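## Task

Take the tube with the light blue cap out of the rack by the window and seat it fully in the rack by the door, in the second row counted from the front and the fourth well counted from the right. Count all wells, empty or not, as viewed from the front of that rack's bench. Failure if any tube touches the floor, if any glass breaks from a knock or a drop of more than a few centimetres (about one well's depth), or if the robot falls or is left tilted. All other tubes must sit fully down in their racks. At the end the gripper must have released the tube and moved away, and the result must hold without the robot's help.

## Robot and tools

ROBOT. A Hello Robot Stretch 4 with one arm. It has an omni-wheel base, a lift that rides up a mast, a telescoping arm that reaches forward, a wrist with yaw, pitch and roll joints, and a two-finger gripper. It stands about 1.6 m tall, and the rim of the base lies within 0.23 m of the base origin. It has four cameras. head_camera sits atop the mast and looks forward and down; you aim it by turning the base. head_left_camera and head_right_camera are fisheyes on either side of it that look down more steeply and show the base and arm. wrist_camera sits behind the fingers and looks along them, with the fingertips near the bottom of its image. Image sizes: head 420x560, fisheyes 420x672, wrist 616x392.

FRAMES. Base frame: origin on the floor beneath the base centre, x forward, y left, z up. hand_pose is given in this frame and marks a point between the open fingertips; when all wrist joints are 0 its axes line up with the base frame. The printed value can be somewhat wrong. Odometry frame: the base frame where the scene began. base_odometry is computed from wheel rotation only, so slipping shows up as motion. Its heading runs from -3.142 to 3.142, with left positive.

execute_actions. Arguments: "actions", a list that is empty (this just reports state and images) or holds a single action, and "cameras", a list drawn from head_camera, head_left_camera, head_right_camera, wrist_camera, all. If cameras is omitted, null or ["all"] you get every camera; [] gives none. An action may hold "base", "joints" or both, plus optional "pace" and "contact_limits". Alternatively it holds only "end_of_arm". All motions in an action begin at once, and each action lasts at most 15 s.
- base: a relative move, counted from where the base was in the most recent reported state. Give exactly one key. translate_m: metres straight ahead, forward positive, -2 to 2. strafe_m: metres sideways with no turning, left positive, -2 to 2. rotate_rad: radians turned on the spot, counter-clockwise (left) positive, -3.2 to 3.2.
- joints: an object of absolute targets keyed by joint name; include only the joints you need. lift_m: 0 to 1.2 m. arm_m: 0 to 0.55 m of extension. wrist_yaw_rad: -1.134 to 4.276 (0 points forward, positive turns left, 3.14 is stowed back; past 3.4 the arm may get in the way). wrist_pitch_rad: -1.117 to 4.259 (0 level, 1.57 pointing straight down). wrist_roll_rad: -1.117 to 4.259 (0 keeps both fingers level; positive rolls clockwise viewed from behind). gripper_m: -0.038 to 0.141, the fingertip gap in metres; negative means the fingertips press together. Tolerances for counting as done: ±0.004 for lift, arm and gripper, ±0.02 for yaw and roll, ±0.05 for pitch. A joint target outside its range gets clipped and the result says so. Any other bad value or an unknown key rejects the whole call and nothing moves. Joints left out of an action may still be pushing toward older targets without the statuses showing it.
- pace: "slow", "default", "fast" or "max". Base speed is 0.1/0.3/0.4/0.6 m/s and turning speed 1/2/3/4 rad/s. When the lift is above 0.2 these are reduced further, down to 0.3 m/s and 1 rad/s at lift_m 1.2.
- contact_limits: accepts only the key arm_m, ranging from 0 (lightest) to 0.75 (firmest); the default is 0.5. It sets how hard the arm may push before it halts.
- end_of_arm: "enable_torque" switches back on any wrist or gripper motor that has turned itself off.
Once a result reports a stop, any later execute_actions, wait or finished_scene calls in that same reply are skipped.

wait: seconds, 0 to 10. Sends no new command and returns state and images. zoom_image: camera plus region [x0, y0, x1, y1] in pixels of that camera's latest full image, origin at top-left, no more than 504x504. read_manual: returns only licence text. finished_scene: scene, 1 or 2. It ends that scene permanently, reports success, and hands over the next task.

RESULTS. base_status and joint_status values: done, off_target (stopped short and may still be pushing), contact_stop_at_<key> (hit something; lift, arm or wheels go slack), limit_stop_at_<name> (a built-in limit, e.g. own_body or tilt), time_out, torque_fault (a wrist or gripper motor went limp until enable_torque). on_its_own reports anything not commanded by this call; "held at" shows the target, not the actual position. lidar_m: 12 distances in metres from the base origin, one per 30-degree sector; the 1st faces ahead and the rest go counter-clockwise (4th left, 7th behind, 10th right). "-" means nothing is seen, or something is closer than 0.25 m. It sees roughly from 0.15 m above the floor to the robot's height and misses glass and thin legs. wrist_depth_mm: a 7x7 grid of depths in mm (100 to 2000), starting top-left; glass does not appear. If turned_by_wheels and turned_by_imu differ by more than about 0.1 rad, the wheels slipped or the base struck something. base_tilt is in degrees, with forward and right positive, and carries a fixed bias of up to about 1.5. motor_effort is a percent of maximum, with the peak shown in brackets; for wheel_0/1/2, positive means turning right. Gripping: command a gap smaller than the object. A firm squeeze shows up as a change in gripper_m effort, while the position reading says nothing about whether you hold anything.

CAUTIONS. The tubes are glass. Lower a tube until it is nearly at the bottom of its well before opening the gripper, and never knock tubes around. A tube that reaches the floor is a failure. Leave the other tubes fully seated. Driving or turning with more than 1 kg held and arm_m above 0.2 risks tipping, and so do sustained pushes with the gripper high. A lean of more than 6 degrees causes limit_stop_at_tilt. With pitch below -0.2 and roll outside -0.4 to 4, the wrist may hit the body. To unfold at the start, send lift_m 0.4 and wrist_yaw_rad 0 in a single action. Loose objects may occasionally get nudged. The simulation keeps running while you compose a reply.

Each tool is called after "Request:" as name(argument=value, ...) on one line, values as JSON.

## Session

Request:
execute_actions(actions=[])

Scene clock: 0.00 s.
base_odometry: x=+0.000 y=+0.000 heading=+0.000 (m, m, rad; odometry frame)
turned_by_wheels: +0.000 (rad since the last result)
turned_by_imu: +0.000 (rad since the last result)
base_tilt: forward=-1.0 right=-0.3 (deg)
lidar_m: 1.39 1.27 1.30 1.69 1.58 1.61 2.03 1.87 1.93 1.11 1.03 1.14
base_status: not commanded
joint_positions: lift_m=+0.289 arm_m=+0.000 wrist_yaw_rad=+3.201 wrist_pitch_rad=-0.006 wrist_roll_rad=+0.000 gripper_m=+0.057
joint_status: not commanded
motor_effort: lift_m=+21 arm_m=-2 wrist_yaw_rad=-1 wrist_pitch_rad=-6 wrist_roll_rad=+1 gripper_m=+1 wheel_0=+0 wheel_1=+0 wheel_2=+0 (%)
hand_pose: x=-0.1225 y=+0.0701 z=+0.4686 quat_wxyz=(-0.030, +0.003, +0.000, +1.000) (m; base frame)
wrist_depth_mm: - 137 137 - - - 1921 / - - 135 - - - 1863 / - 108 135 - - 1708 1464 / - 117 137 - - 1756 1464 / 140 141 - - - 1756 1464 / 211 - 212 1863 198 1708 1499 / 213 1281 1160 144 1205 1060 1118
pictures: head_camera, head_left_camera, head_right_camera, wrist_camera
Images, in order (width x height): head_camera 420x560, head_left_camera 420x672, head_right_camera 420x672, wrist_camera 616x392.

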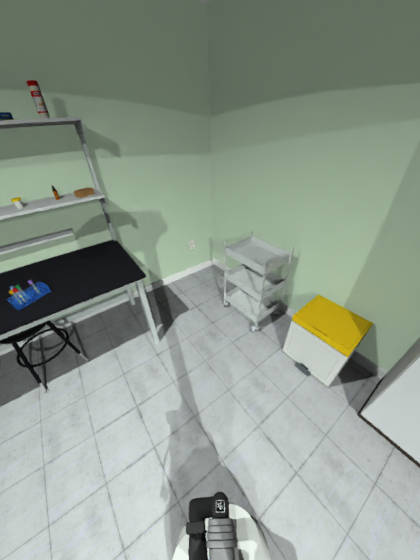

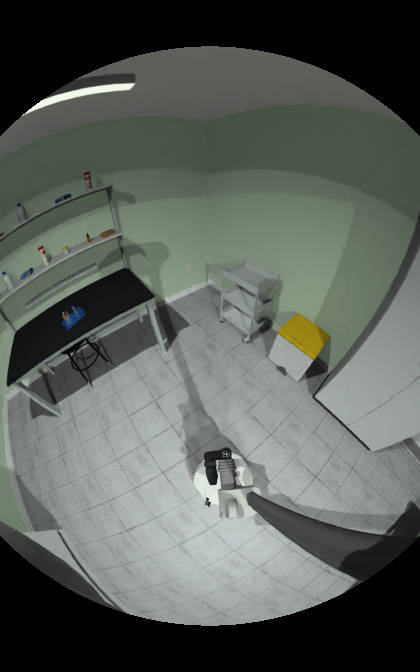

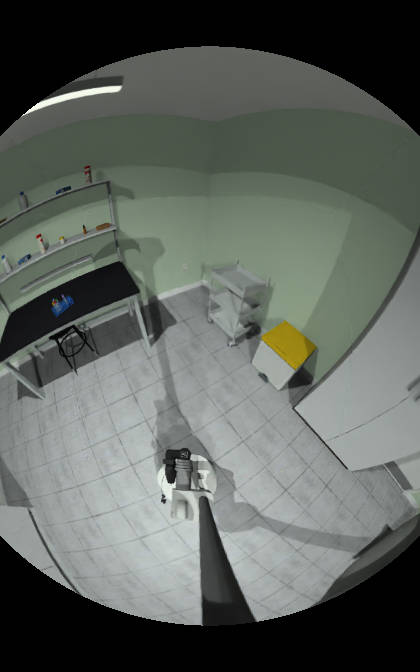

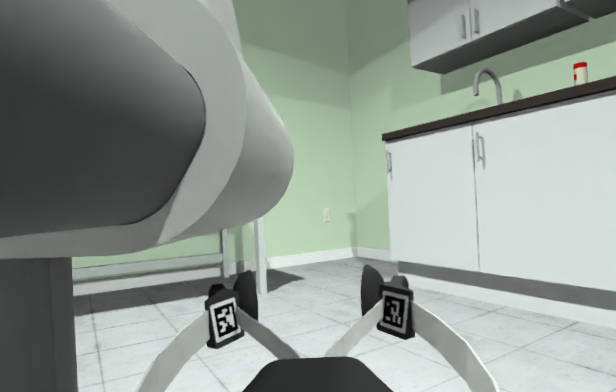

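Request:
zoom_image(camera="head_camera", region=[0, 260, 80, 320])

Request:
execute_actions(actions=[{"base": {"rotate_rad": 1.2}}], cameras=["head_camera", "head_left_camera"])

Region (0, 260, 80, 320) of head_camera's 420x560 image, scaled by 6.300, with more detail than that image has; it fills the top 378 rows of this view, and the rest is white.

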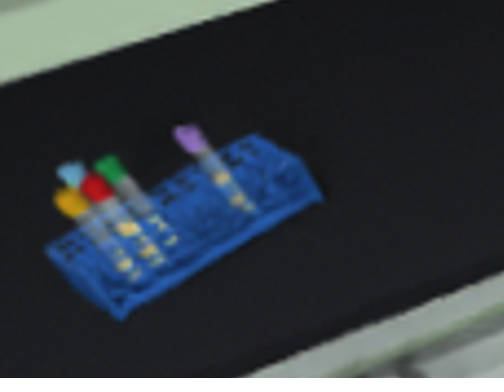

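Scene clock: 5.70 s.
base_odometry: x=+0.000 y=+0.000 heading=+1.199 (m, m, rad; odometry frame)
turned_by_wheels: +1.199 (rad since the last result)
turned_by_imu: +1.214 (rad since the last result)
base_tilt: forward=-0.9 right=-0.3 (deg)
lidar_m: 1.36 2.29 1.57 1.67 1.94 1.88 1.42 1.07 1.04 1.18 1.31 1.27
base_status: done
joint_positions: lift_m=+0.289 arm_m=+0.000 wrist_yaw_rad=+3.201 wrist_pitch_rad=-0.006 wrist_roll_rad=+0.000 gripper_m=+0.057
joint_status: not commanded
motor_effort: lift_m=+21(21) arm_m=-2(2) wrist_yaw_rad=-1(1) wrist_pitch_rad=-6(5) wrist_roll_rad=+1(1) gripper_m=-2(0) wheel_0=-3(11) wheel_1=-4(10) wheel_2=-3(8) (%)
hand_pose: x=-0.1224 y=+0.0701 z=+0.4686 quat_wxyz=(-0.030, +0.003, +0.000, +1.000) (m; base frame)
wrist_depth_mm: - 137 137 - - - - / - - 135 - - - - / - 108 135 - - - - / - 117 137 - - - - / 140 141 1499 - - - - / 211 1205 212 1863 198 1708 1618 / 213 1182 1160 144 1182 1078 1118
pictures: head_camera, head_left_camera
Images, in order (width x height): head_camera 420x560, head_left_camera 420x672.

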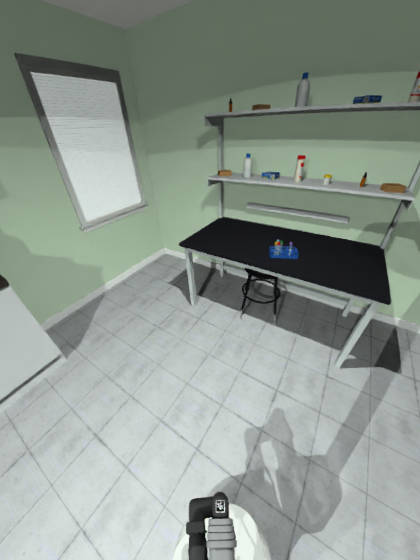

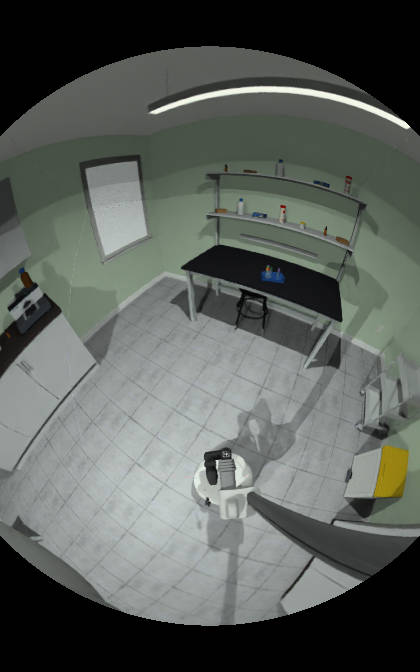

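Request:
zoom_image(camera="head_camera", region=[255, 225, 315, 270])

Region (255, 225, 315, 270) of head_camera's 420x560 image, scaled by 8.400, with more detail than that image has; it fills the top 378 rows of this view, and the rest is white.

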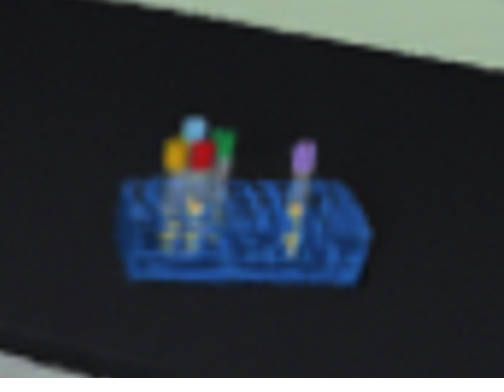

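Request:
execute_actions(actions=[{"base": {"rotate_rad": -0.5}, "joints": {"lift_m": 0.95, "wrist_yaw_rad": 2.9, "wrist_pitch_rad": 0.15}, "pace": "fast"}], cameras=["head_camera", "wrist_camera"])

Scene clock: 45.07 s.
base_odometry: x=+0.000 y=+0.000 heading=+0.699 (m, m, rad; odometry frame)
turned_by_wheels: -0.500 (rad since the last result)
turned_by_imu: -0.503 (rad since the last result)
base_tilt: forward=-0.9 right=-0.2 (deg)
lidar_m: 1.26 1.36 2.25 1.59 1.71 1.93 1.89 1.39 1.05 1.05 1.19 1.31
base_status: done
joint_positions: lift_m=+0.950 arm_m=+0.000 wrist_yaw_rad=+2.900 wrist_pitch_rad=+0.152 wrist_roll_rad=+0.000 gripper_m=+0.057
joint_status: all done
motor_effort: lift_m=+23(25) arm_m=-1(2) wrist_yaw_rad=-2(9) wrist_pitch_rad=-6(11) wrist_roll_rad=+1(1) gripper_m=-4(2) wheel_0=+1(7) wheel_1=+2(9) wheel_2=-1(8) (%)
hand_pose: x=-0.0853 y=+0.1531 z=+1.0844 quat_wxyz=(+0.120, -0.075, +0.009, +0.990) (m; base frame)
wrist_depth_mm: 128 - - - - - - / 130 243 - - - - - / 163 - - - - - - / - - - - - - 1808 / - - - - - - 1863 / - - 212 - 198 - 1808 / - - 1921 144 1983 1808 1808
pictures: head_camera, wrist_camera
Images, in order (width x height): head_camera 420x560, wrist_camera 616x392.

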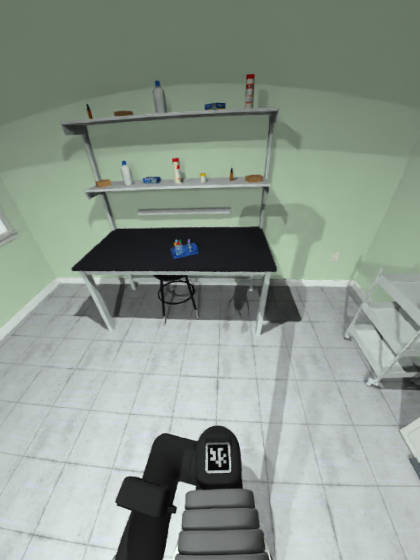

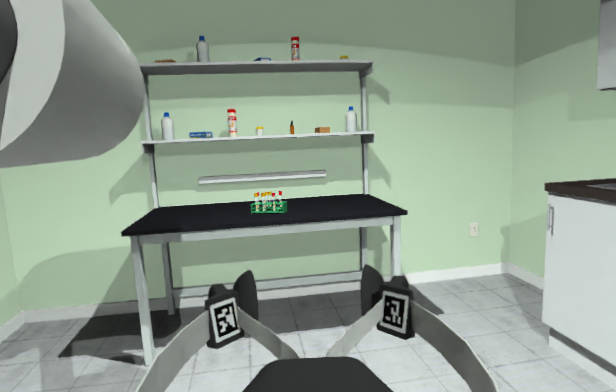

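Request:
zoom_image(camera="wrist_camera", region=[235, 175, 305, 225])

Request:
zoom_image(camera="head_camera", region=[155, 225, 215, 270])

Region (235, 175, 305, 225) of wrist_camera's 616x392 image, scaled by 7.200; it fills the top 360 rows of this view, and the rest is white.

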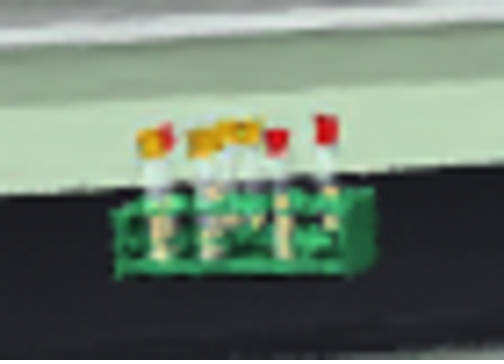

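Region (155, 225, 215, 270) of head_camera's 420x560 image, scaled by 8.400, with more detail than that image has; it fills the top 378 rows of this view, and the rest is white.

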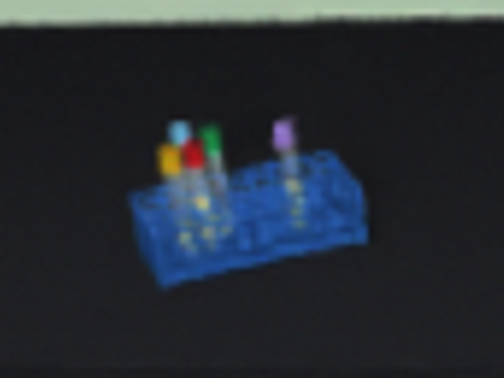

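Request:
execute_actions(actions=[{"base": {"rotate_rad": 0.22}, "joints": {"lift_m": 1.1, "wrist_yaw_rad": 1.2, "wrist_pitch_rad": 0.9}, "pace": "fast"}], cameras=[])

Request:
execute_actions(actions=[{"base": {"translate_m": 0.9}, "joints": {"wrist_yaw_rad": 0.0, "wrist_pitch_rad": 0.9, "gripper_m": 0.10}, "pace": "fast"}], cameras=["head_camera", "wrist_camera"])

Scene clock: 77.47 s.
base_odometry: x=+0.000 y=+0.000 heading=+0.918 (m, m, rad; odometry frame)
turned_by_wheels: +0.219 (rad since the last result)
turned_by_imu: +0.223 (rad since the last result)
base_tilt: forward=-0.8 right=-0.3 (deg)
lidar_m: 1.27 1.53 1.58 1.58 1.87 1.87 1.87 1.16 1.04 1.12 1.39 1.27
base_status: done
joint_positions: lift_m=+1.100 arm_m=+0.000 wrist_yaw_rad=+1.200 wrist_pitch_rad=+0.901 wrist_roll_rad=+0.000 gripper_m=+0.057
joint_status: all done
motor_effort: lift_m=+23(27) arm_m=-2(2) wrist_yaw_rad=-2(9) wrist_pitch_rad=-4(1) wrist_roll_rad=+1(1) gripper_m=-5(3) wheel_0=-3(7) wheel_1=-4(8) wheel_2=-3(7) (%)
hand_pose: x=+0.3170 y=+0.1353 z=+1.0519 quat_wxyz=(+0.743, -0.246, +0.359, +0.508) (m; base frame)
wrist_depth_mm: 1430 1464 1499 - - - - / 1618 1661 1708 - - - - / 1808 1808 1863 1808 1808 1756 1756 / 1618 1661 1618 1576 1618 1576 1576 / 1464 1430 1430 1464 1430 1397 1397 / 1336 1308 211 1308 198 1281 1281 / 1205 1229 1182 145 1182 1160 1160
pictures: none
No camera images: the call's "cameras" was empty. Leave "cameras" out to get every camera's image.

Scene clock: 81.67 s.
base_odometry: x=+0.546 y=+0.715 heading=+0.919 (m, m, rad; odometry frame)
turned_by_wheels: +0.000 (rad since the last result)
turned_by_imu: -0.001 (rad since the last result)
base_tilt: forward=-0.9 right=-0.2 (deg)
lidar_m: 0.42 0.52 0.94 1.49 1.56 2.72 3.42 1.61 1.33 1.32 0.50 0.42
base_status: done
joint_positions: lift_m=+1.100 arm_m=+0.000 wrist_yaw_rad=+0.000 wrist_pitch_rad=+0.901 wrist_roll_rad=+0.000 gripper_m=+0.100
joint_status: all done
motor_effort: lift_m=+23(23) arm_m=-1(2) wrist_yaw_rad=-2(4) wrist_pitch_rad=-3(2) wrist_roll_rad=+2(1) gripper_m=-1(9) wheel_0=+3(8) wheel_1=+4(8) wheel_2=-1(11) (%)
hand_pose: x=+0.3498 y=-0.0874 z=+1.0518 quat_wxyz=(+0.900, +0.000, +0.436, +0.000) (m; base frame)
wrist_depth_mm: 1229 1025 1008 991 946 904 866 / 866 854 842 831 831 820 809 / 741 732 732 723 715 715 707 / 647 647 640 591 603 634 627 / 597 574 574 574 569 564 559 / 1281 1308 213 517 198 512 508 / 1182 1160 1182 145 1138 469 462
pictures: head_camera, wrist_camera
Images, in order (width x height): head_camera 420x560, wrist_camera 616x392.

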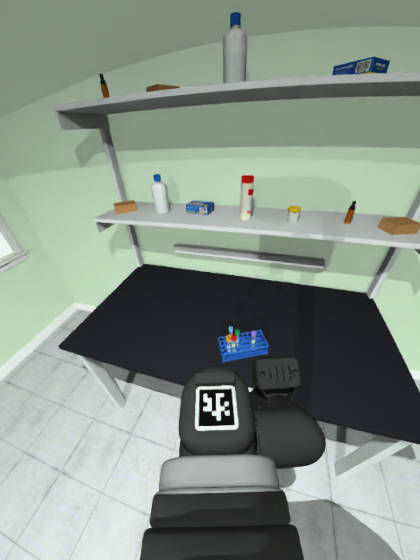

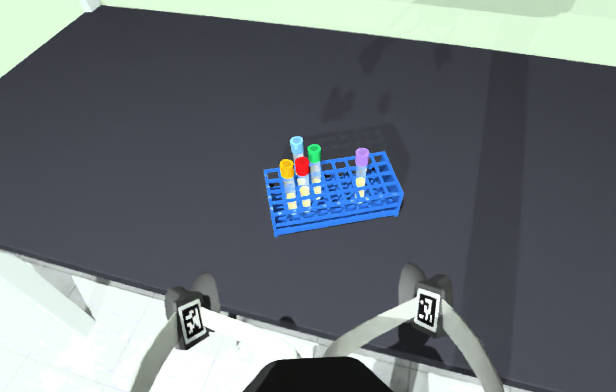

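Request:
zoom_image(camera="wrist_camera", region=[250, 120, 418, 246])

Request:
zoom_image(camera="head_camera", region=[210, 315, 280, 370])

Region (250, 120, 418, 246) of wrist_camera's 616x392 image, scaled by 3.000; it fills the top 378 rows of this view, and the rest is white.

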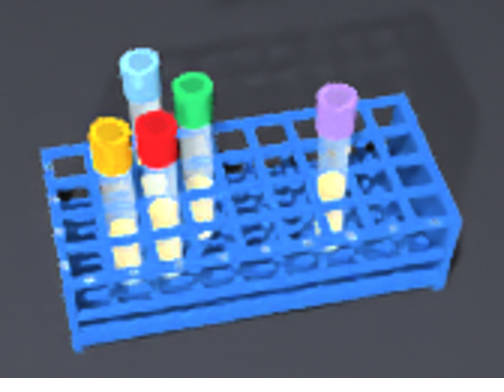

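Region (210, 315, 280, 370) of head_camera's 420x560 image, scaled by 7.200, with more detail than that image has; it fills the top 396 rows of this view, and the rest is white.

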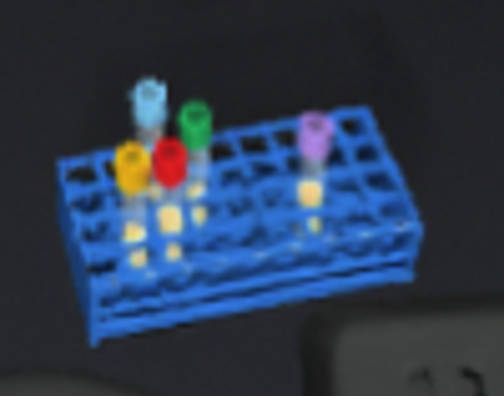

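Request:
execute_actions(actions=[{"base": {"translate_m": 0.12}, "joints": {"arm_m": 0.33, "wrist_pitch_rad": 1.57, "gripper_m": 0.04}}], cameras=["head_camera", "wrist_camera"])

Scene clock: 133.03 s.
base_odometry: x=+0.619 y=+0.811 heading=+0.919 (m, m, rad; odometry frame)
turned_by_wheels: +0.000 (rad since the last result)
turned_by_imu: +0.002 (rad since the last result)
base_tilt: forward=-0.8 right=-0.3 (deg)
lidar_m: 0.30 0.36 0.67 1.51 1.54 2.81 3.50 1.60 1.36 0.61 0.36 0.30
base_status: done
joint_positions: lift_m=+1.100 arm_m=+0.329 wrist_yaw_rad=+0.000 wrist_pitch_rad=+1.570 wrist_roll_rad=+0.000 gripper_m=+0.040
joint_status: all done
motor_effort: lift_m=+23(23) arm_m=+4(6) wrist_yaw_rad=-2(0) wrist_pitch_rad=+1(3) wrist_roll_rad=+2(1) gripper_m=-3(3) wheel_0=+1(2) wheel_1=+2(8) wheel_2=+1(11) (%)
hand_pose: x=+0.5004 y=-0.0874 z=+0.9896 quat_wxyz=(+0.707, +0.000, +0.707, +0.000) (m; base frame)
wrist_depth_mm: 449 449 452 452 452 455 455 / 449 449 449 449 452 452 455 / 449 452 452 449 452 452 455 / 449 449 449 449 442 452 452 / 449 449 452 402 421 452 452 / 445 449 213 449 195 452 452 / 1182 449 449 150 452 449 452
pictures: head_camera, wrist_camera
Images, in order (width x height): head_camera 420x560, wrist_camera 616x392.

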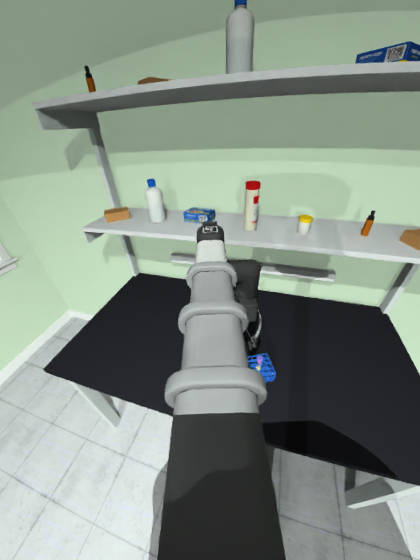

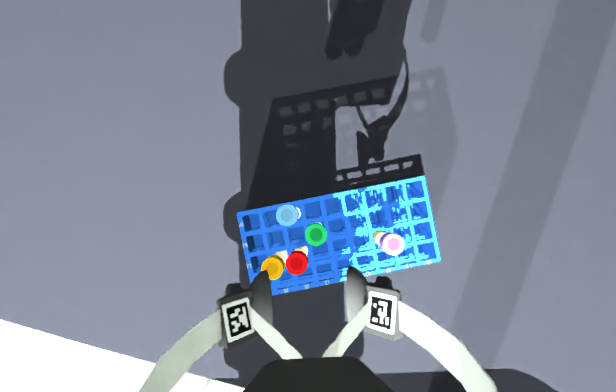

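Request:
zoom_image(camera="wrist_camera", region=[220, 160, 460, 340])

Region (220, 160, 460, 340) of wrist_camera's 616x392 image, scaled by 2.100; it fills the top 378 rows of this view, and the rest is white.

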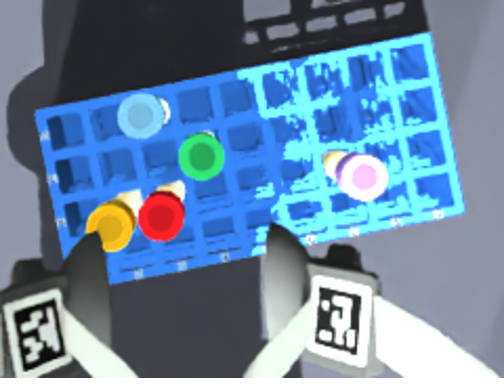

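Request:
execute_actions(actions=[{"base": {"strafe_m": 0.022}, "joints": {"arm_m": 0.372, "wrist_roll_rad": -0.63, "lift_m": 1.07}}], cameras=["wrist_camera", "head_right_camera"])

Scene clock: 184.60 s.
base_odometry: x=+0.601 y=+0.824 heading=+0.920 (m, m, rad; odometry frame)
turned_by_wheels: +0.000 (rad since the last result)
turned_by_imu: +0.002 (rad since the last result)
base_tilt: forward=-0.9 right=-0.2 (deg)
lidar_m: 0.31 0.39 0.70 1.51 1.50 2.80 3.53 1.64 1.38 0.66 0.37 0.31
base_status: done
joint_positions: lift_m=+1.070 arm_m=+0.371 wrist_yaw_rad=+0.000 wrist_pitch_rad=+1.570 wrist_roll_rad=-0.630 gripper_m=+0.040
joint_status: all done
motor_effort: lift_m=+19(22) arm_m=+5(7) wrist_yaw_rad=-1(2) wrist_pitch_rad=+1(0) wrist_roll_rad=+0(6) gripper_m=-3(4) wheel_0=+1(10) wheel_1=+2(10) wheel_2=+0(0) (%)
hand_pose: x=+0.5423 y=-0.0874 z=+0.9599 quat_wxyz=(+0.673, -0.219, +0.672, +0.219) (m; base frame)
wrist_depth_mm: 421 421 421 424 421 424 421 / 421 421 421 424 421 421 421 / 421 421 421 421 421 421 424 / 421 424 421 421 421 418 424 / 1182 421 421 407 418 418 421 / 1182 418 212 362 195 421 421 / 1182 960 418 150 362 418 421
pictures: head_right_camera, wrist_camera
Images, in order (width x height): head_right_camera 420x672, wrist_camera 616x392.

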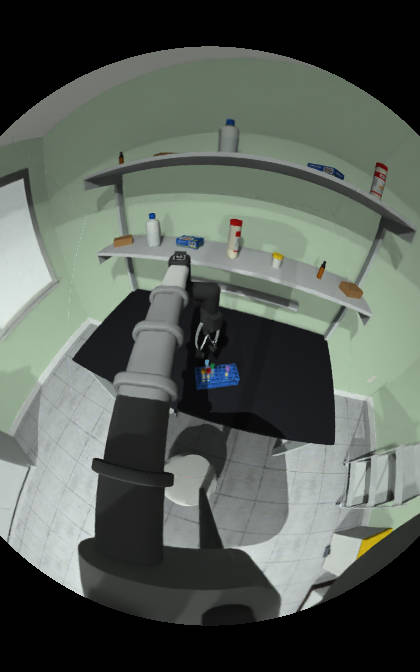

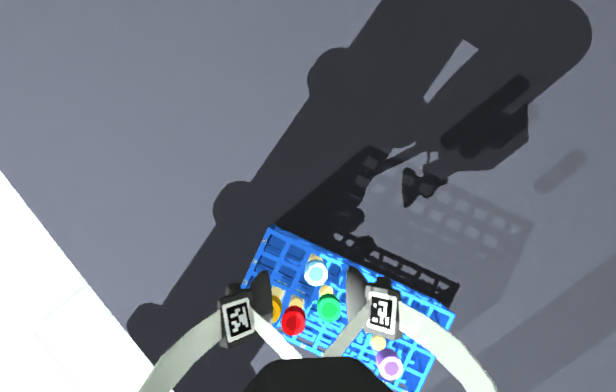

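Request:
zoom_image(camera="wrist_camera", region=[230, 215, 430, 365])

Region (230, 215, 430, 365) of wrist_camera's 616x392 image, scaled by 2.520; it fills the top 378 rows of this view, and the rest is white.

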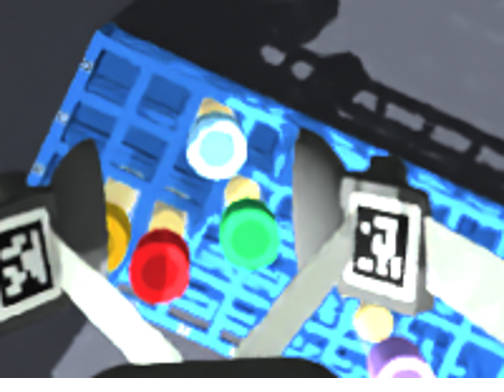

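Request:
execute_actions(actions=[{"base": {"strafe_m": -0.005}, "joints": {"arm_m": 0.374, "lift_m": 1.025}}], cameras=["wrist_camera", "head_right_camera"])

Scene clock: 204.57 s.
base_odometry: x=+0.605 y=+0.821 heading=+0.920 (m, m, rad; odometry frame)
turned_by_wheels: +0.000 (rad since the last result)
turned_by_imu: +0.001 (rad since the last result)
base_tilt: forward=-0.8 right=-0.2 (deg)
lidar_m: 0.31 0.39 0.68 1.51 1.53 2.79 3.53 1.64 1.37 0.63 0.37 0.31
base_status: done
joint_positions: lift_m=+1.025 arm_m=+0.373 wrist_yaw_rad=+0.000 wrist_pitch_rad=+1.570 wrist_roll_rad=-0.630 gripper_m=+0.040
joint_status: all done
motor_effort: lift_m=+18(18) arm_m=+4(6) wrist_yaw_rad=-1(1) wrist_pitch_rad=+1(1) wrist_roll_rad=+0(0) gripper_m=-5(0) wheel_0=-2(11) wheel_1=+2(8) wheel_2=+0(0) (%)
hand_pose: x=+0.5443 y=-0.0874 z=+0.9149 quat_wxyz=(+0.673, -0.219, +0.672, +0.219) (m; base frame)
wrist_depth_mm: 377 377 377 377 377 375 377 / 375 377 377 375 377 379 377 / 377 375 379 375 377 377 377 / 375 375 377 375 377 375 377 / 375 375 375 366 375 375 377 / 1138 375 213 315 195 375 375 / 1138 375 373 149 319 377 375
pictures: head_right_camera, wrist_camera
Images, in order (width x height): head_right_camera 420x672, wrist_camera 616x392.

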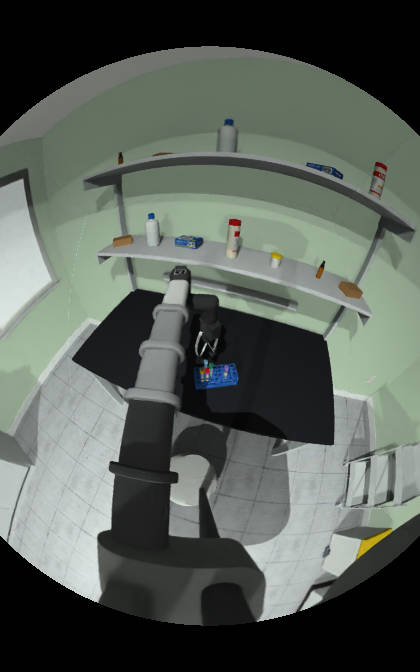

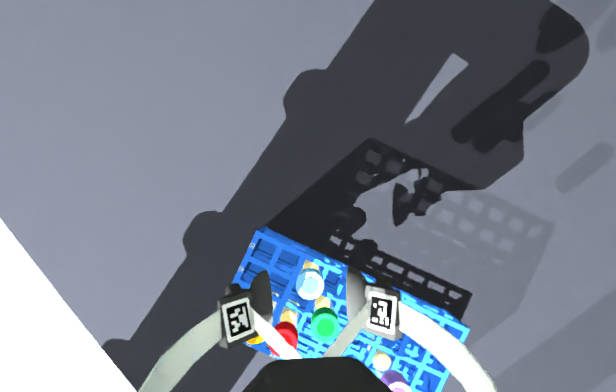

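Request:
zoom_image(camera="wrist_camera", region=[230, 230, 410, 365])

Request:
zoom_image(camera="head_right_camera", region=[170, 320, 260, 400])

Region (230, 230, 410, 365) of wrist_camera's 616x392 image, scaled by 2.800; it fills the top 378 rows of this view, and the rest is white.

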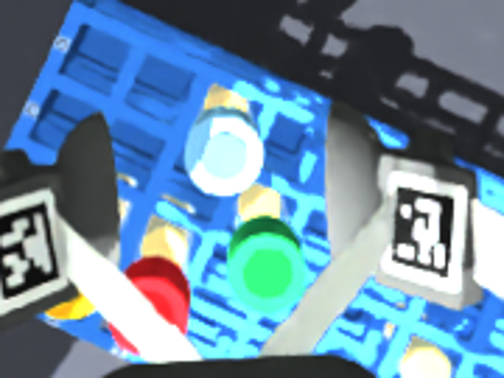

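Region (170, 320, 260, 400) of head_right_camera's 420x672 image, scaled by 5.600, with more detail than that image has.

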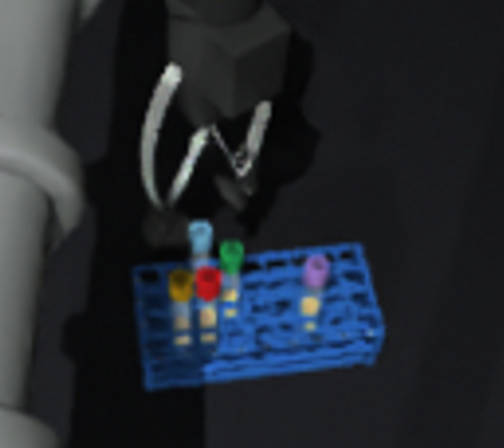

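Request:
execute_actions(actions=[{"base": {"strafe_m": 0.003}, "joints": {"arm_m": 0.378, "lift_m": 1.01, "gripper_m": 0.036}, "pace": "slow"}], cameras=["wrist_camera", "head_right_camera"])

Request:
zoom_image(camera="wrist_camera", region=[230, 230, 410, 365])

Scene clock: 238.03 s.
base_odometry: x=+0.603 y=+0.823 heading=+0.920 (m, m, rad; odometry frame)
turned_by_wheels: +0.000 (rad since the last result)
turned_by_imu: +0.002 (rad since the last result)
base_tilt: forward=-0.7 right=-0.3 (deg)
lidar_m: 0.31 0.37 0.70 1.49 1.53 2.78 3.53 1.63 1.37 0.64 0.38 0.33
base_status: done
joint_positions: lift_m=+1.010 arm_m=+0.377 wrist_yaw_rad=+0.000 wrist_pitch_rad=+1.570 wrist_roll_rad=-0.630 gripper_m=+0.036
joint_status: all done
motor_effort: lift_m=+18(18) arm_m=+5(4) wrist_yaw_rad=-1(1) wrist_pitch_rad=+1(0) wrist_roll_rad=+1(0) gripper_m=-3(2) wheel_0=-3(5) wheel_1=+5(7) wheel_2=+0(0) (%)
hand_pose: x=+0.5483 y=-0.0874 z=+0.8999 quat_wxyz=(+0.673, -0.219, +0.672, +0.219) (m; base frame)
wrist_depth_mm: 362 362 364 362 362 362 364 / 362 362 362 362 362 362 362 / 362 359 362 364 362 362 364 / 359 359 362 362 362 364 364 / 359 359 362 362 359 359 362 / 1118 359 218 242 193 359 362 / 1098 359 332 151 304 359 359
pictures: head_right_camera, wrist_camera
Images, in order (width x height): head_right_camera 420x672, wrist_camera 616x392.

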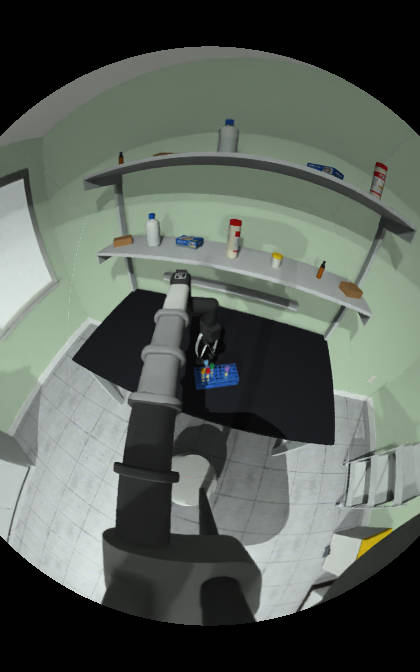

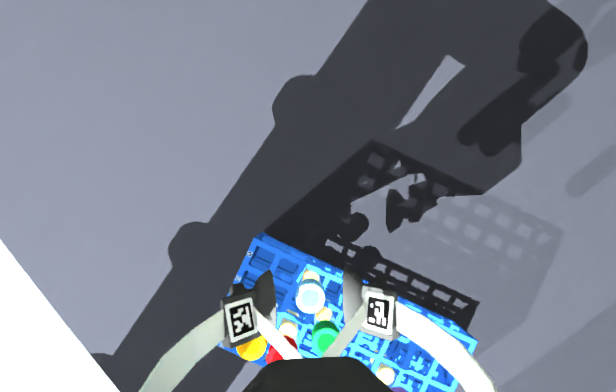

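Region (230, 230, 410, 365) of wrist_camera's 616x392 image, scaled by 2.800; it fills the top 378 rows of this view, and the rest is white.

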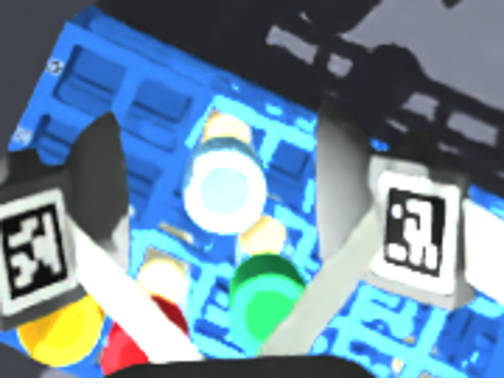

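Request:
execute_actions(actions=[{"joints": {"arm_m": 0.381, "lift_m": 0.99}, "pace": "slow"}], cameras=["wrist_camera", "head_right_camera"])

Request:
zoom_image(camera="wrist_camera", region=[220, 240, 400, 375])

Request:
zoom_image(camera="head_right_camera", region=[180, 330, 250, 395])

Scene clock: 249.30 s.
base_odometry: x=+0.603 y=+0.823 heading=+0.920 (m, m, rad; odometry frame)
turned_by_wheels: +0.000 (rad since the last result)
turned_by_imu: +0.001 (rad since the last result)
base_tilt: forward=-1.0 right=-0.3 (deg)
lidar_m: 0.31 0.37 0.69 1.49 1.52 2.80 3.53 1.62 1.37 0.65 0.37 0.32
base_status: not commanded
joint_positions: lift_m=+0.990 arm_m=+0.380 wrist_yaw_rad=+0.000 wrist_pitch_rad=+1.570 wrist_roll_rad=-0.630 gripper_m=+0.036
joint_status: all done
motor_effort: lift_m=+18(17) arm_m=+5(10) wrist_yaw_rad=-1(1) wrist_pitch_rad=+1(1) wrist_roll_rad=+0(0) gripper_m=-5(3) wheel_0=-3(3) wheel_1=+5(4) wheel_2=+0(0) (%)
hand_pose: x=+0.5513 y=-0.0874 z=+0.8799 quat_wxyz=(+0.673, -0.219, +0.672, +0.219) (m; base frame)
wrist_depth_mm: 342 343 343 342 343 343 342 / 342 342 342 343 343 343 343 / 342 342 340 342 342 342 342 / 342 342 342 342 342 342 342 / 340 338 342 342 340 340 342 / 340 342 218 236 193 342 342 / 1098 340 222 151 285 309 342
pictures: head_right_camera, wrist_camera
Images, in order (width x height): head_right_camera 420x672, wrist_camera 616x392.

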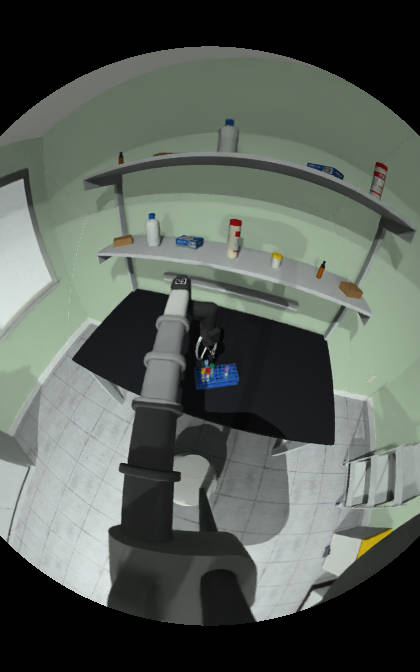

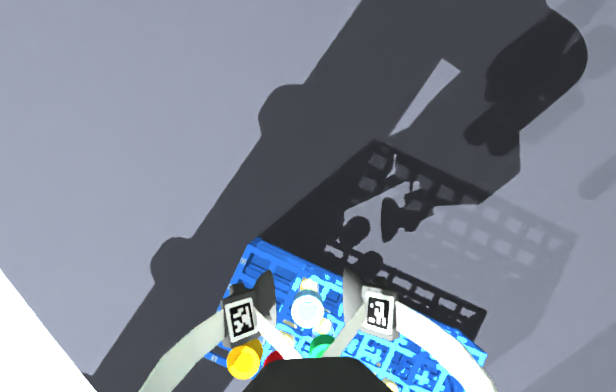

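Region (220, 240, 400, 375) of wrist_camera's 616x392 image, scaled by 2.800; it fills the top 378 rows of this view, and the rest is white.

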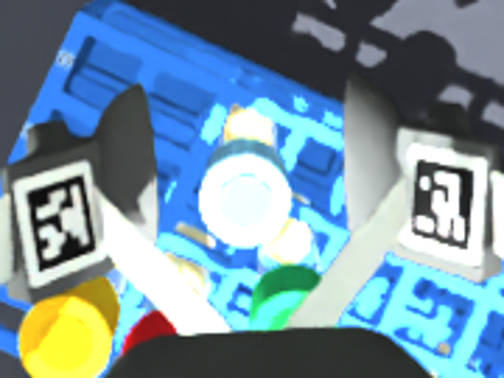

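Region (180, 330, 250, 395) of head_right_camera's 420x672 image, scaled by 7.200, with more detail than that image has; it fills the top 468 rows of this view, and the rest is white.

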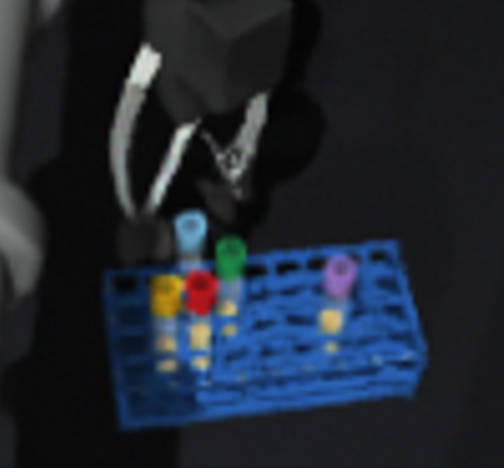

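Request:
execute_actions(actions=[{"joints": {"gripper_m": 0.004}}], cameras=["wrist_camera", "head_right_camera"])

Request:
zoom_image(camera="wrist_camera", region=[220, 240, 400, 375])

Scene clock: 256.47 s.
base_odometry: x=+0.603 y=+0.823 heading=+0.920 (m, m, rad; odometry frame)
turned_by_wheels: +0.000 (rad since the last result)
turned_by_imu: +0.002 (rad since the last result)
base_tilt: forward=-0.9 right=-0.4 (deg)
lidar_m: 0.31 0.37 0.69 1.48 1.50 2.79 3.52 1.63 1.38 0.66 0.38 0.32
base_status: not commanded
joint_positions: lift_m=+0.990 arm_m=+0.380 wrist_yaw_rad=+0.000 wrist_pitch_rad=+1.570 wrist_roll_rad=-0.630 gripper_m=+0.004
joint_status: all done
motor_effort: lift_m=+18(19) arm_m=+5(5) wrist_yaw_rad=-1(1) wrist_pitch_rad=+1(1) wrist_roll_rad=+0(0) gripper_m=-10(10) wheel_0=-3(3) wheel_1=+5(4) wheel_2=+0(0) (%)
hand_pose: x=+0.5513 y=-0.0874 z=+0.8799 quat_wxyz=(+0.673, -0.219, +0.672, +0.219) (m; base frame)
wrist_depth_mm: 342 342 342 342 343 342 342 / 342 342 342 342 343 342 342 / 342 342 342 342 342 342 342 / 342 342 342 342 342 342 342 / 340 342 340 342 342 342 342 / 340 342 283 218 190 340 342 / 1098 338 221 160 283 298 342
pictures: head_right_camera, wrist_camera
Images, in order (width x height): head_right_camera 420x672, wrist_camera 616x392.

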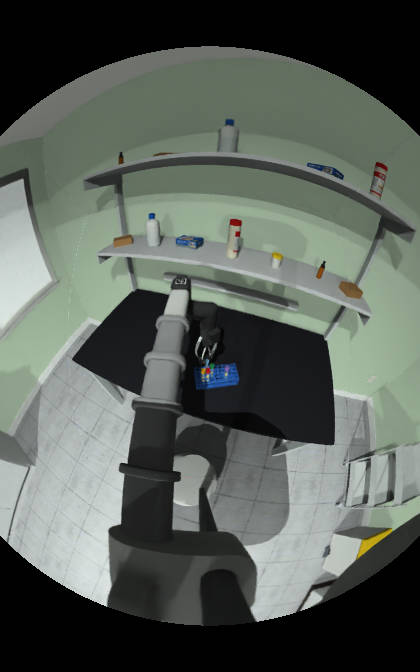

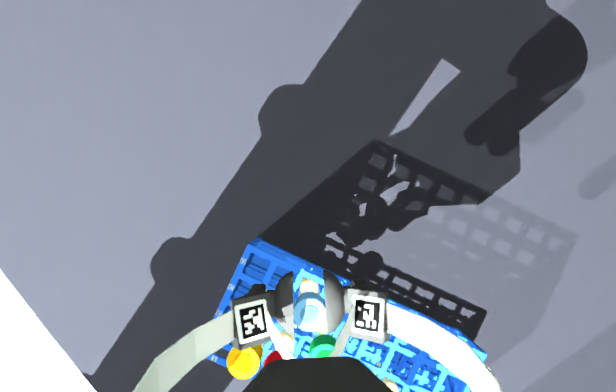

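Region (220, 240, 400, 375) of wrist_camera's 616x392 image, scaled by 2.800; it fills the top 378 rows of this view, and the rest is white.

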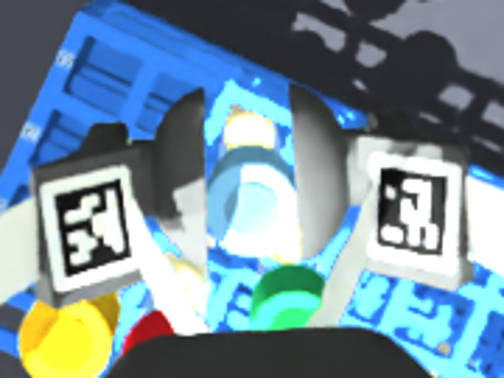

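Request:
execute_actions(actions=[{"joints": {"gripper_m": -0.004}}], cameras=[])

Request:
execute_actions(actions=[{"joints": {"lift_m": 1.015}, "pace": "slow"}], cameras=["wrist_camera", "head_right_camera"])

Request:
zoom_image(camera="wrist_camera", region=[220, 240, 400, 375])

Scene clock: 262.13 s.
base_odometry: x=+0.603 y=+0.823 heading=+0.920 (m, m, rad; odometry frame)
turned_by_wheels: +0.000 (rad since the last result)
turned_by_imu: +0.001 (rad since the last result)
base_tilt: forward=-0.8 right=-0.3 (deg)
lidar_m: 0.32 0.38 0.69 1.50 1.52 2.79 3.52 1.65 1.37 0.65 0.39 0.32
base_status: not commanded
joint_positions: lift_m=+0.990 arm_m=+0.380 wrist_yaw_rad=+0.000 wrist_pitch_rad=+1.570 wrist_roll_rad=-0.630 gripper_m=-0.004
joint_status: all done
motor_effort: lift_m=+19(18) arm_m=+5(5) wrist_yaw_rad=-1(1) wrist_pitch_rad=+1(0) wrist_roll_rad=+0(0) gripper_m=-15(16) wheel_0=-3(3) wheel_1=+5(5) wheel_2=+0(0) (%)
hand_pose: x=+0.5513 y=-0.0874 z=+0.8799 quat_wxyz=(+0.673, -0.219, +0.672, +0.219) (m; base frame)
wrist_depth_mm: 342 342 342 342 342 343 342 / 342 343 342 340 342 343 342 / 340 342 343 340 342 342 342 / 340 342 342 340 340 342 342 / 340 340 340 342 340 340 342 / 342 340 283 216 188 340 340 / 1098 340 222 167 283 283 340
pictures: none
No camera images: the call's "cameras" was empty. Leave "cameras" out to get every camera's image.

Scene clock: 263.13 s.
base_odometry: x=+0.603 y=+0.823 heading=+0.920 (m, m, rad; odometry frame)
turned_by_wheels: +0.000 (rad since the last result)
turned_by_imu: +0.000 (rad since the last result)
base_tilt: forward=-0.9 right=-0.2 (deg)
lidar_m: 0.31 0.39 0.70 1.49 1.51 2.80 3.52 1.64 1.38 0.66 0.38 0.31
base_status: not commanded
joint_positions: lift_m=+1.015 arm_m=+0.380 wrist_yaw_rad=+0.000 wrist_pitch_rad=+1.570 wrist_roll_rad=-0.630 gripper_m=-0.004
joint_status: all done
motor_effort: lift_m=+24(27) arm_m=+5(5) wrist_yaw_rad=-1(1) wrist_pitch_rad=+0(1) wrist_roll_rad=+1(1) gripper_m=-14(13) wheel_0=-3(3) wheel_1=+4(5) wheel_2=+0(0) (%)
hand_pose: x=+0.5513 y=-0.0874 z=+0.9045 quat_wxyz=(+0.673, -0.219, +0.672, +0.219) (m; base frame)
wrist_depth_mm: 366 366 368 368 368 368 368 / 366 366 366 366 368 366 366 / 366 366 366 366 366 368 366 / 364 366 364 366 366 366 366 / 366 364 364 366 366 366 366 / 1118 366 307 216 188 364 364 / 1118 366 364 167 307 366 364
pictures: head_right_camera, wrist_camera
Images, in order (width x height): head_right_camera 420x672, wrist_camera 616x392.

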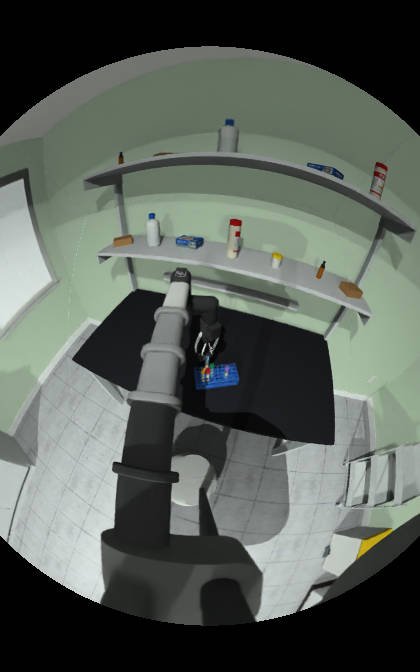

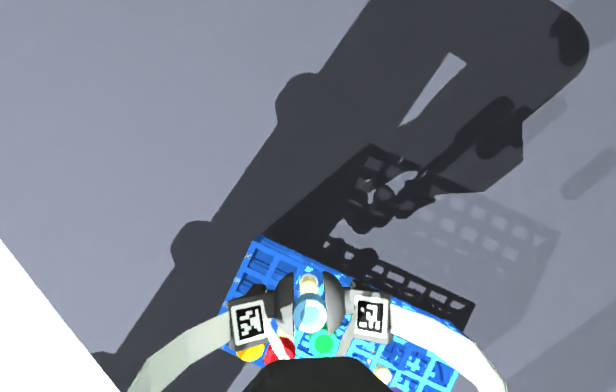

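Region (220, 240, 400, 375) of wrist_camera's 616x392 image, scaled by 2.800; it fills the top 378 rows of this view, and the rest is white.

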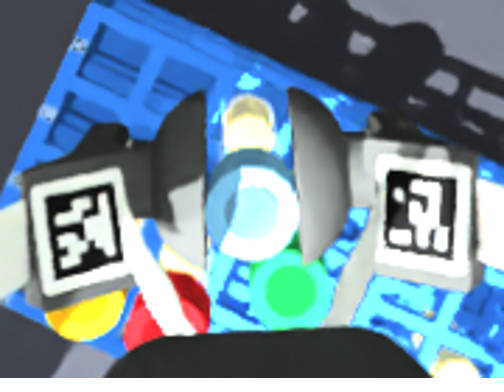

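Request:
execute_actions(actions=[{"joints": {"lift_m": 1.14}}], cameras=["wrist_camera", "head_right_camera"])

Request:
zoom_image(camera="wrist_camera", region=[220, 210, 440, 375])

Scene clock: 273.90 s.
base_odometry: x=+0.603 y=+0.823 heading=+0.920 (m, m, rad; odometry frame)
turned_by_wheels: +0.000 (rad since the last result)
turned_by_imu: +0.002 (rad since the last result)
base_tilt: forward=-1.0 right=-0.2 (deg)
lidar_m: 0.32 0.38 0.69 1.50 1.51 2.79 3.52 1.62 1.38 0.66 0.36 0.30
base_status: not commanded
joint_positions: lift_m=+1.140 arm_m=+0.380 wrist_yaw_rad=+0.000 wrist_pitch_rad=+1.570 wrist_roll_rad=-0.630 gripper_m=-0.004
joint_status: all done
motor_effort: lift_m=+23(27) arm_m=+4(5) wrist_yaw_rad=-1(1) wrist_pitch_rad=+1(1) wrist_roll_rad=+0(1) gripper_m=-15(15) wheel_0=-3(3) wheel_1=+5(4) wheel_2=+0(0) (%)
hand_pose: x=+0.5513 y=-0.0874 z=+1.0295 quat_wxyz=(+0.673, -0.219, +0.672, +0.219) (m; base frame)
wrist_depth_mm: 492 492 492 492 492 492 492 / 488 492 492 492 492 488 492 / 492 492 492 492 492 492 492 / 866 488 492 492 488 492 492 / 1229 488 488 480 492 488 488 / 1255 1025 488 216 188 488 492 / 1229 1025 488 167 488 488 488
pictures: head_right_camera, wrist_camera
Images, in order (width x height): head_right_camera 420x672, wrist_camera 616x392.

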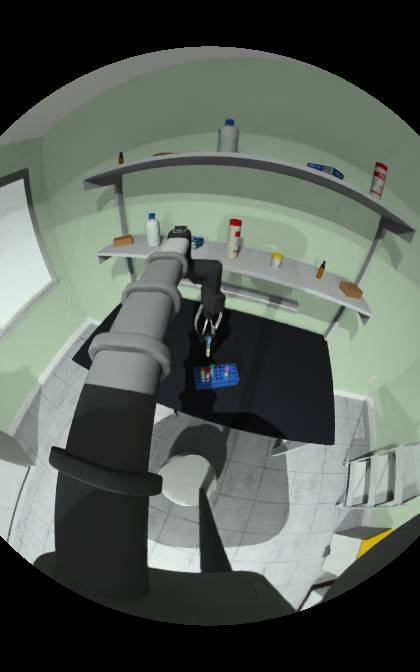

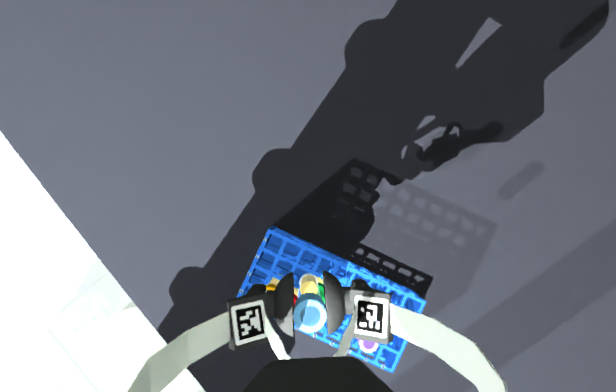

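Region (220, 210, 440, 375) of wrist_camera's 616x392 image, scaled by 2.291; it fills the top 378 rows of this view, and the rest is white.

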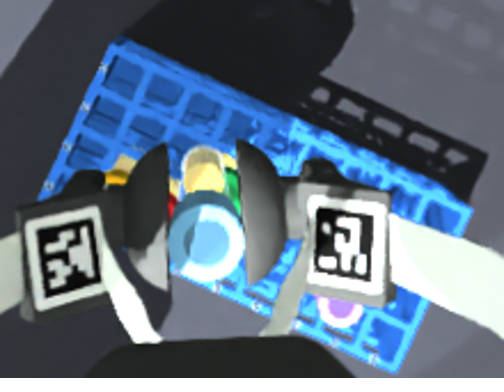

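Request:
execute_actions(actions=[{"base": {"rotate_rad": 2.87}, "joints": {"arm_m": 0.02, "wrist_roll_rad": 0.0}}], cameras=["head_camera", "wrist_camera"])

Scene clock: 309.17 s.
base_odometry: x=+0.603 y=+0.823 heading=-2.494 (m, m, rad; odometry frame)
turned_by_wheels: +2.869 (rad since the last result)
turned_by_imu: +2.903 (rad since the last result)
base_tilt: forward=-0.9 right=-0.2 (deg)
lidar_m: 2.83 1.92 1.47 1.37 0.46 0.32 0.31 0.32 0.46 1.88 1.48 1.83
base_status: done
joint_positions: lift_m=+1.140 arm_m=+0.021 wrist_yaw_rad=+0.000 wrist_pitch_rad=+1.570 wrist_roll_rad=+0.000 gripper_m=-0.004
joint_status: all done
motor_effort: lift_m=+23(23) arm_m=-5(2) wrist_yaw_rad=-1(2) wrist_pitch_rad=+0(0) wrist_roll_rad=+1(6) gripper_m=-17(11) wheel_0=-2(6) wheel_1=-4(7) wheel_2=-1(7) (%)
hand_pose: x=+0.1919 y=-0.0874 z=+1.0296 quat_wxyz=(+0.707, +0.000, +0.707, +0.000) (m; base frame)
wrist_depth_mm: 1255 1229 1255 1255 1255 1281 1255 / 1229 1255 1255 1255 1255 1255 1255 / 1255 1255 1255 1255 1281 1255 1281 / 1229 1255 1229 1229 1229 1255 1255 / 1229 1229 1042 1042 1255 1255 1255 / 1229 1255 1042 216 188 1255 1255 / 1255 1229 1229 167 1255 1255 1281
pictures: head_camera, wrist_camera
Images, in order (width x height): head_camera 420x560, wrist_camera 616x392.

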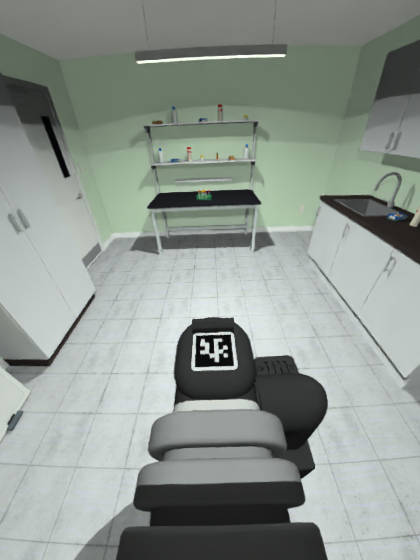

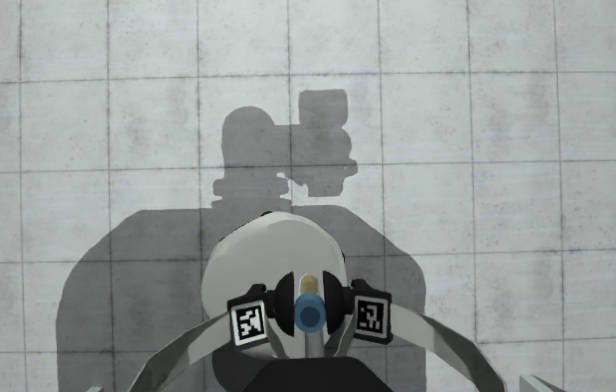

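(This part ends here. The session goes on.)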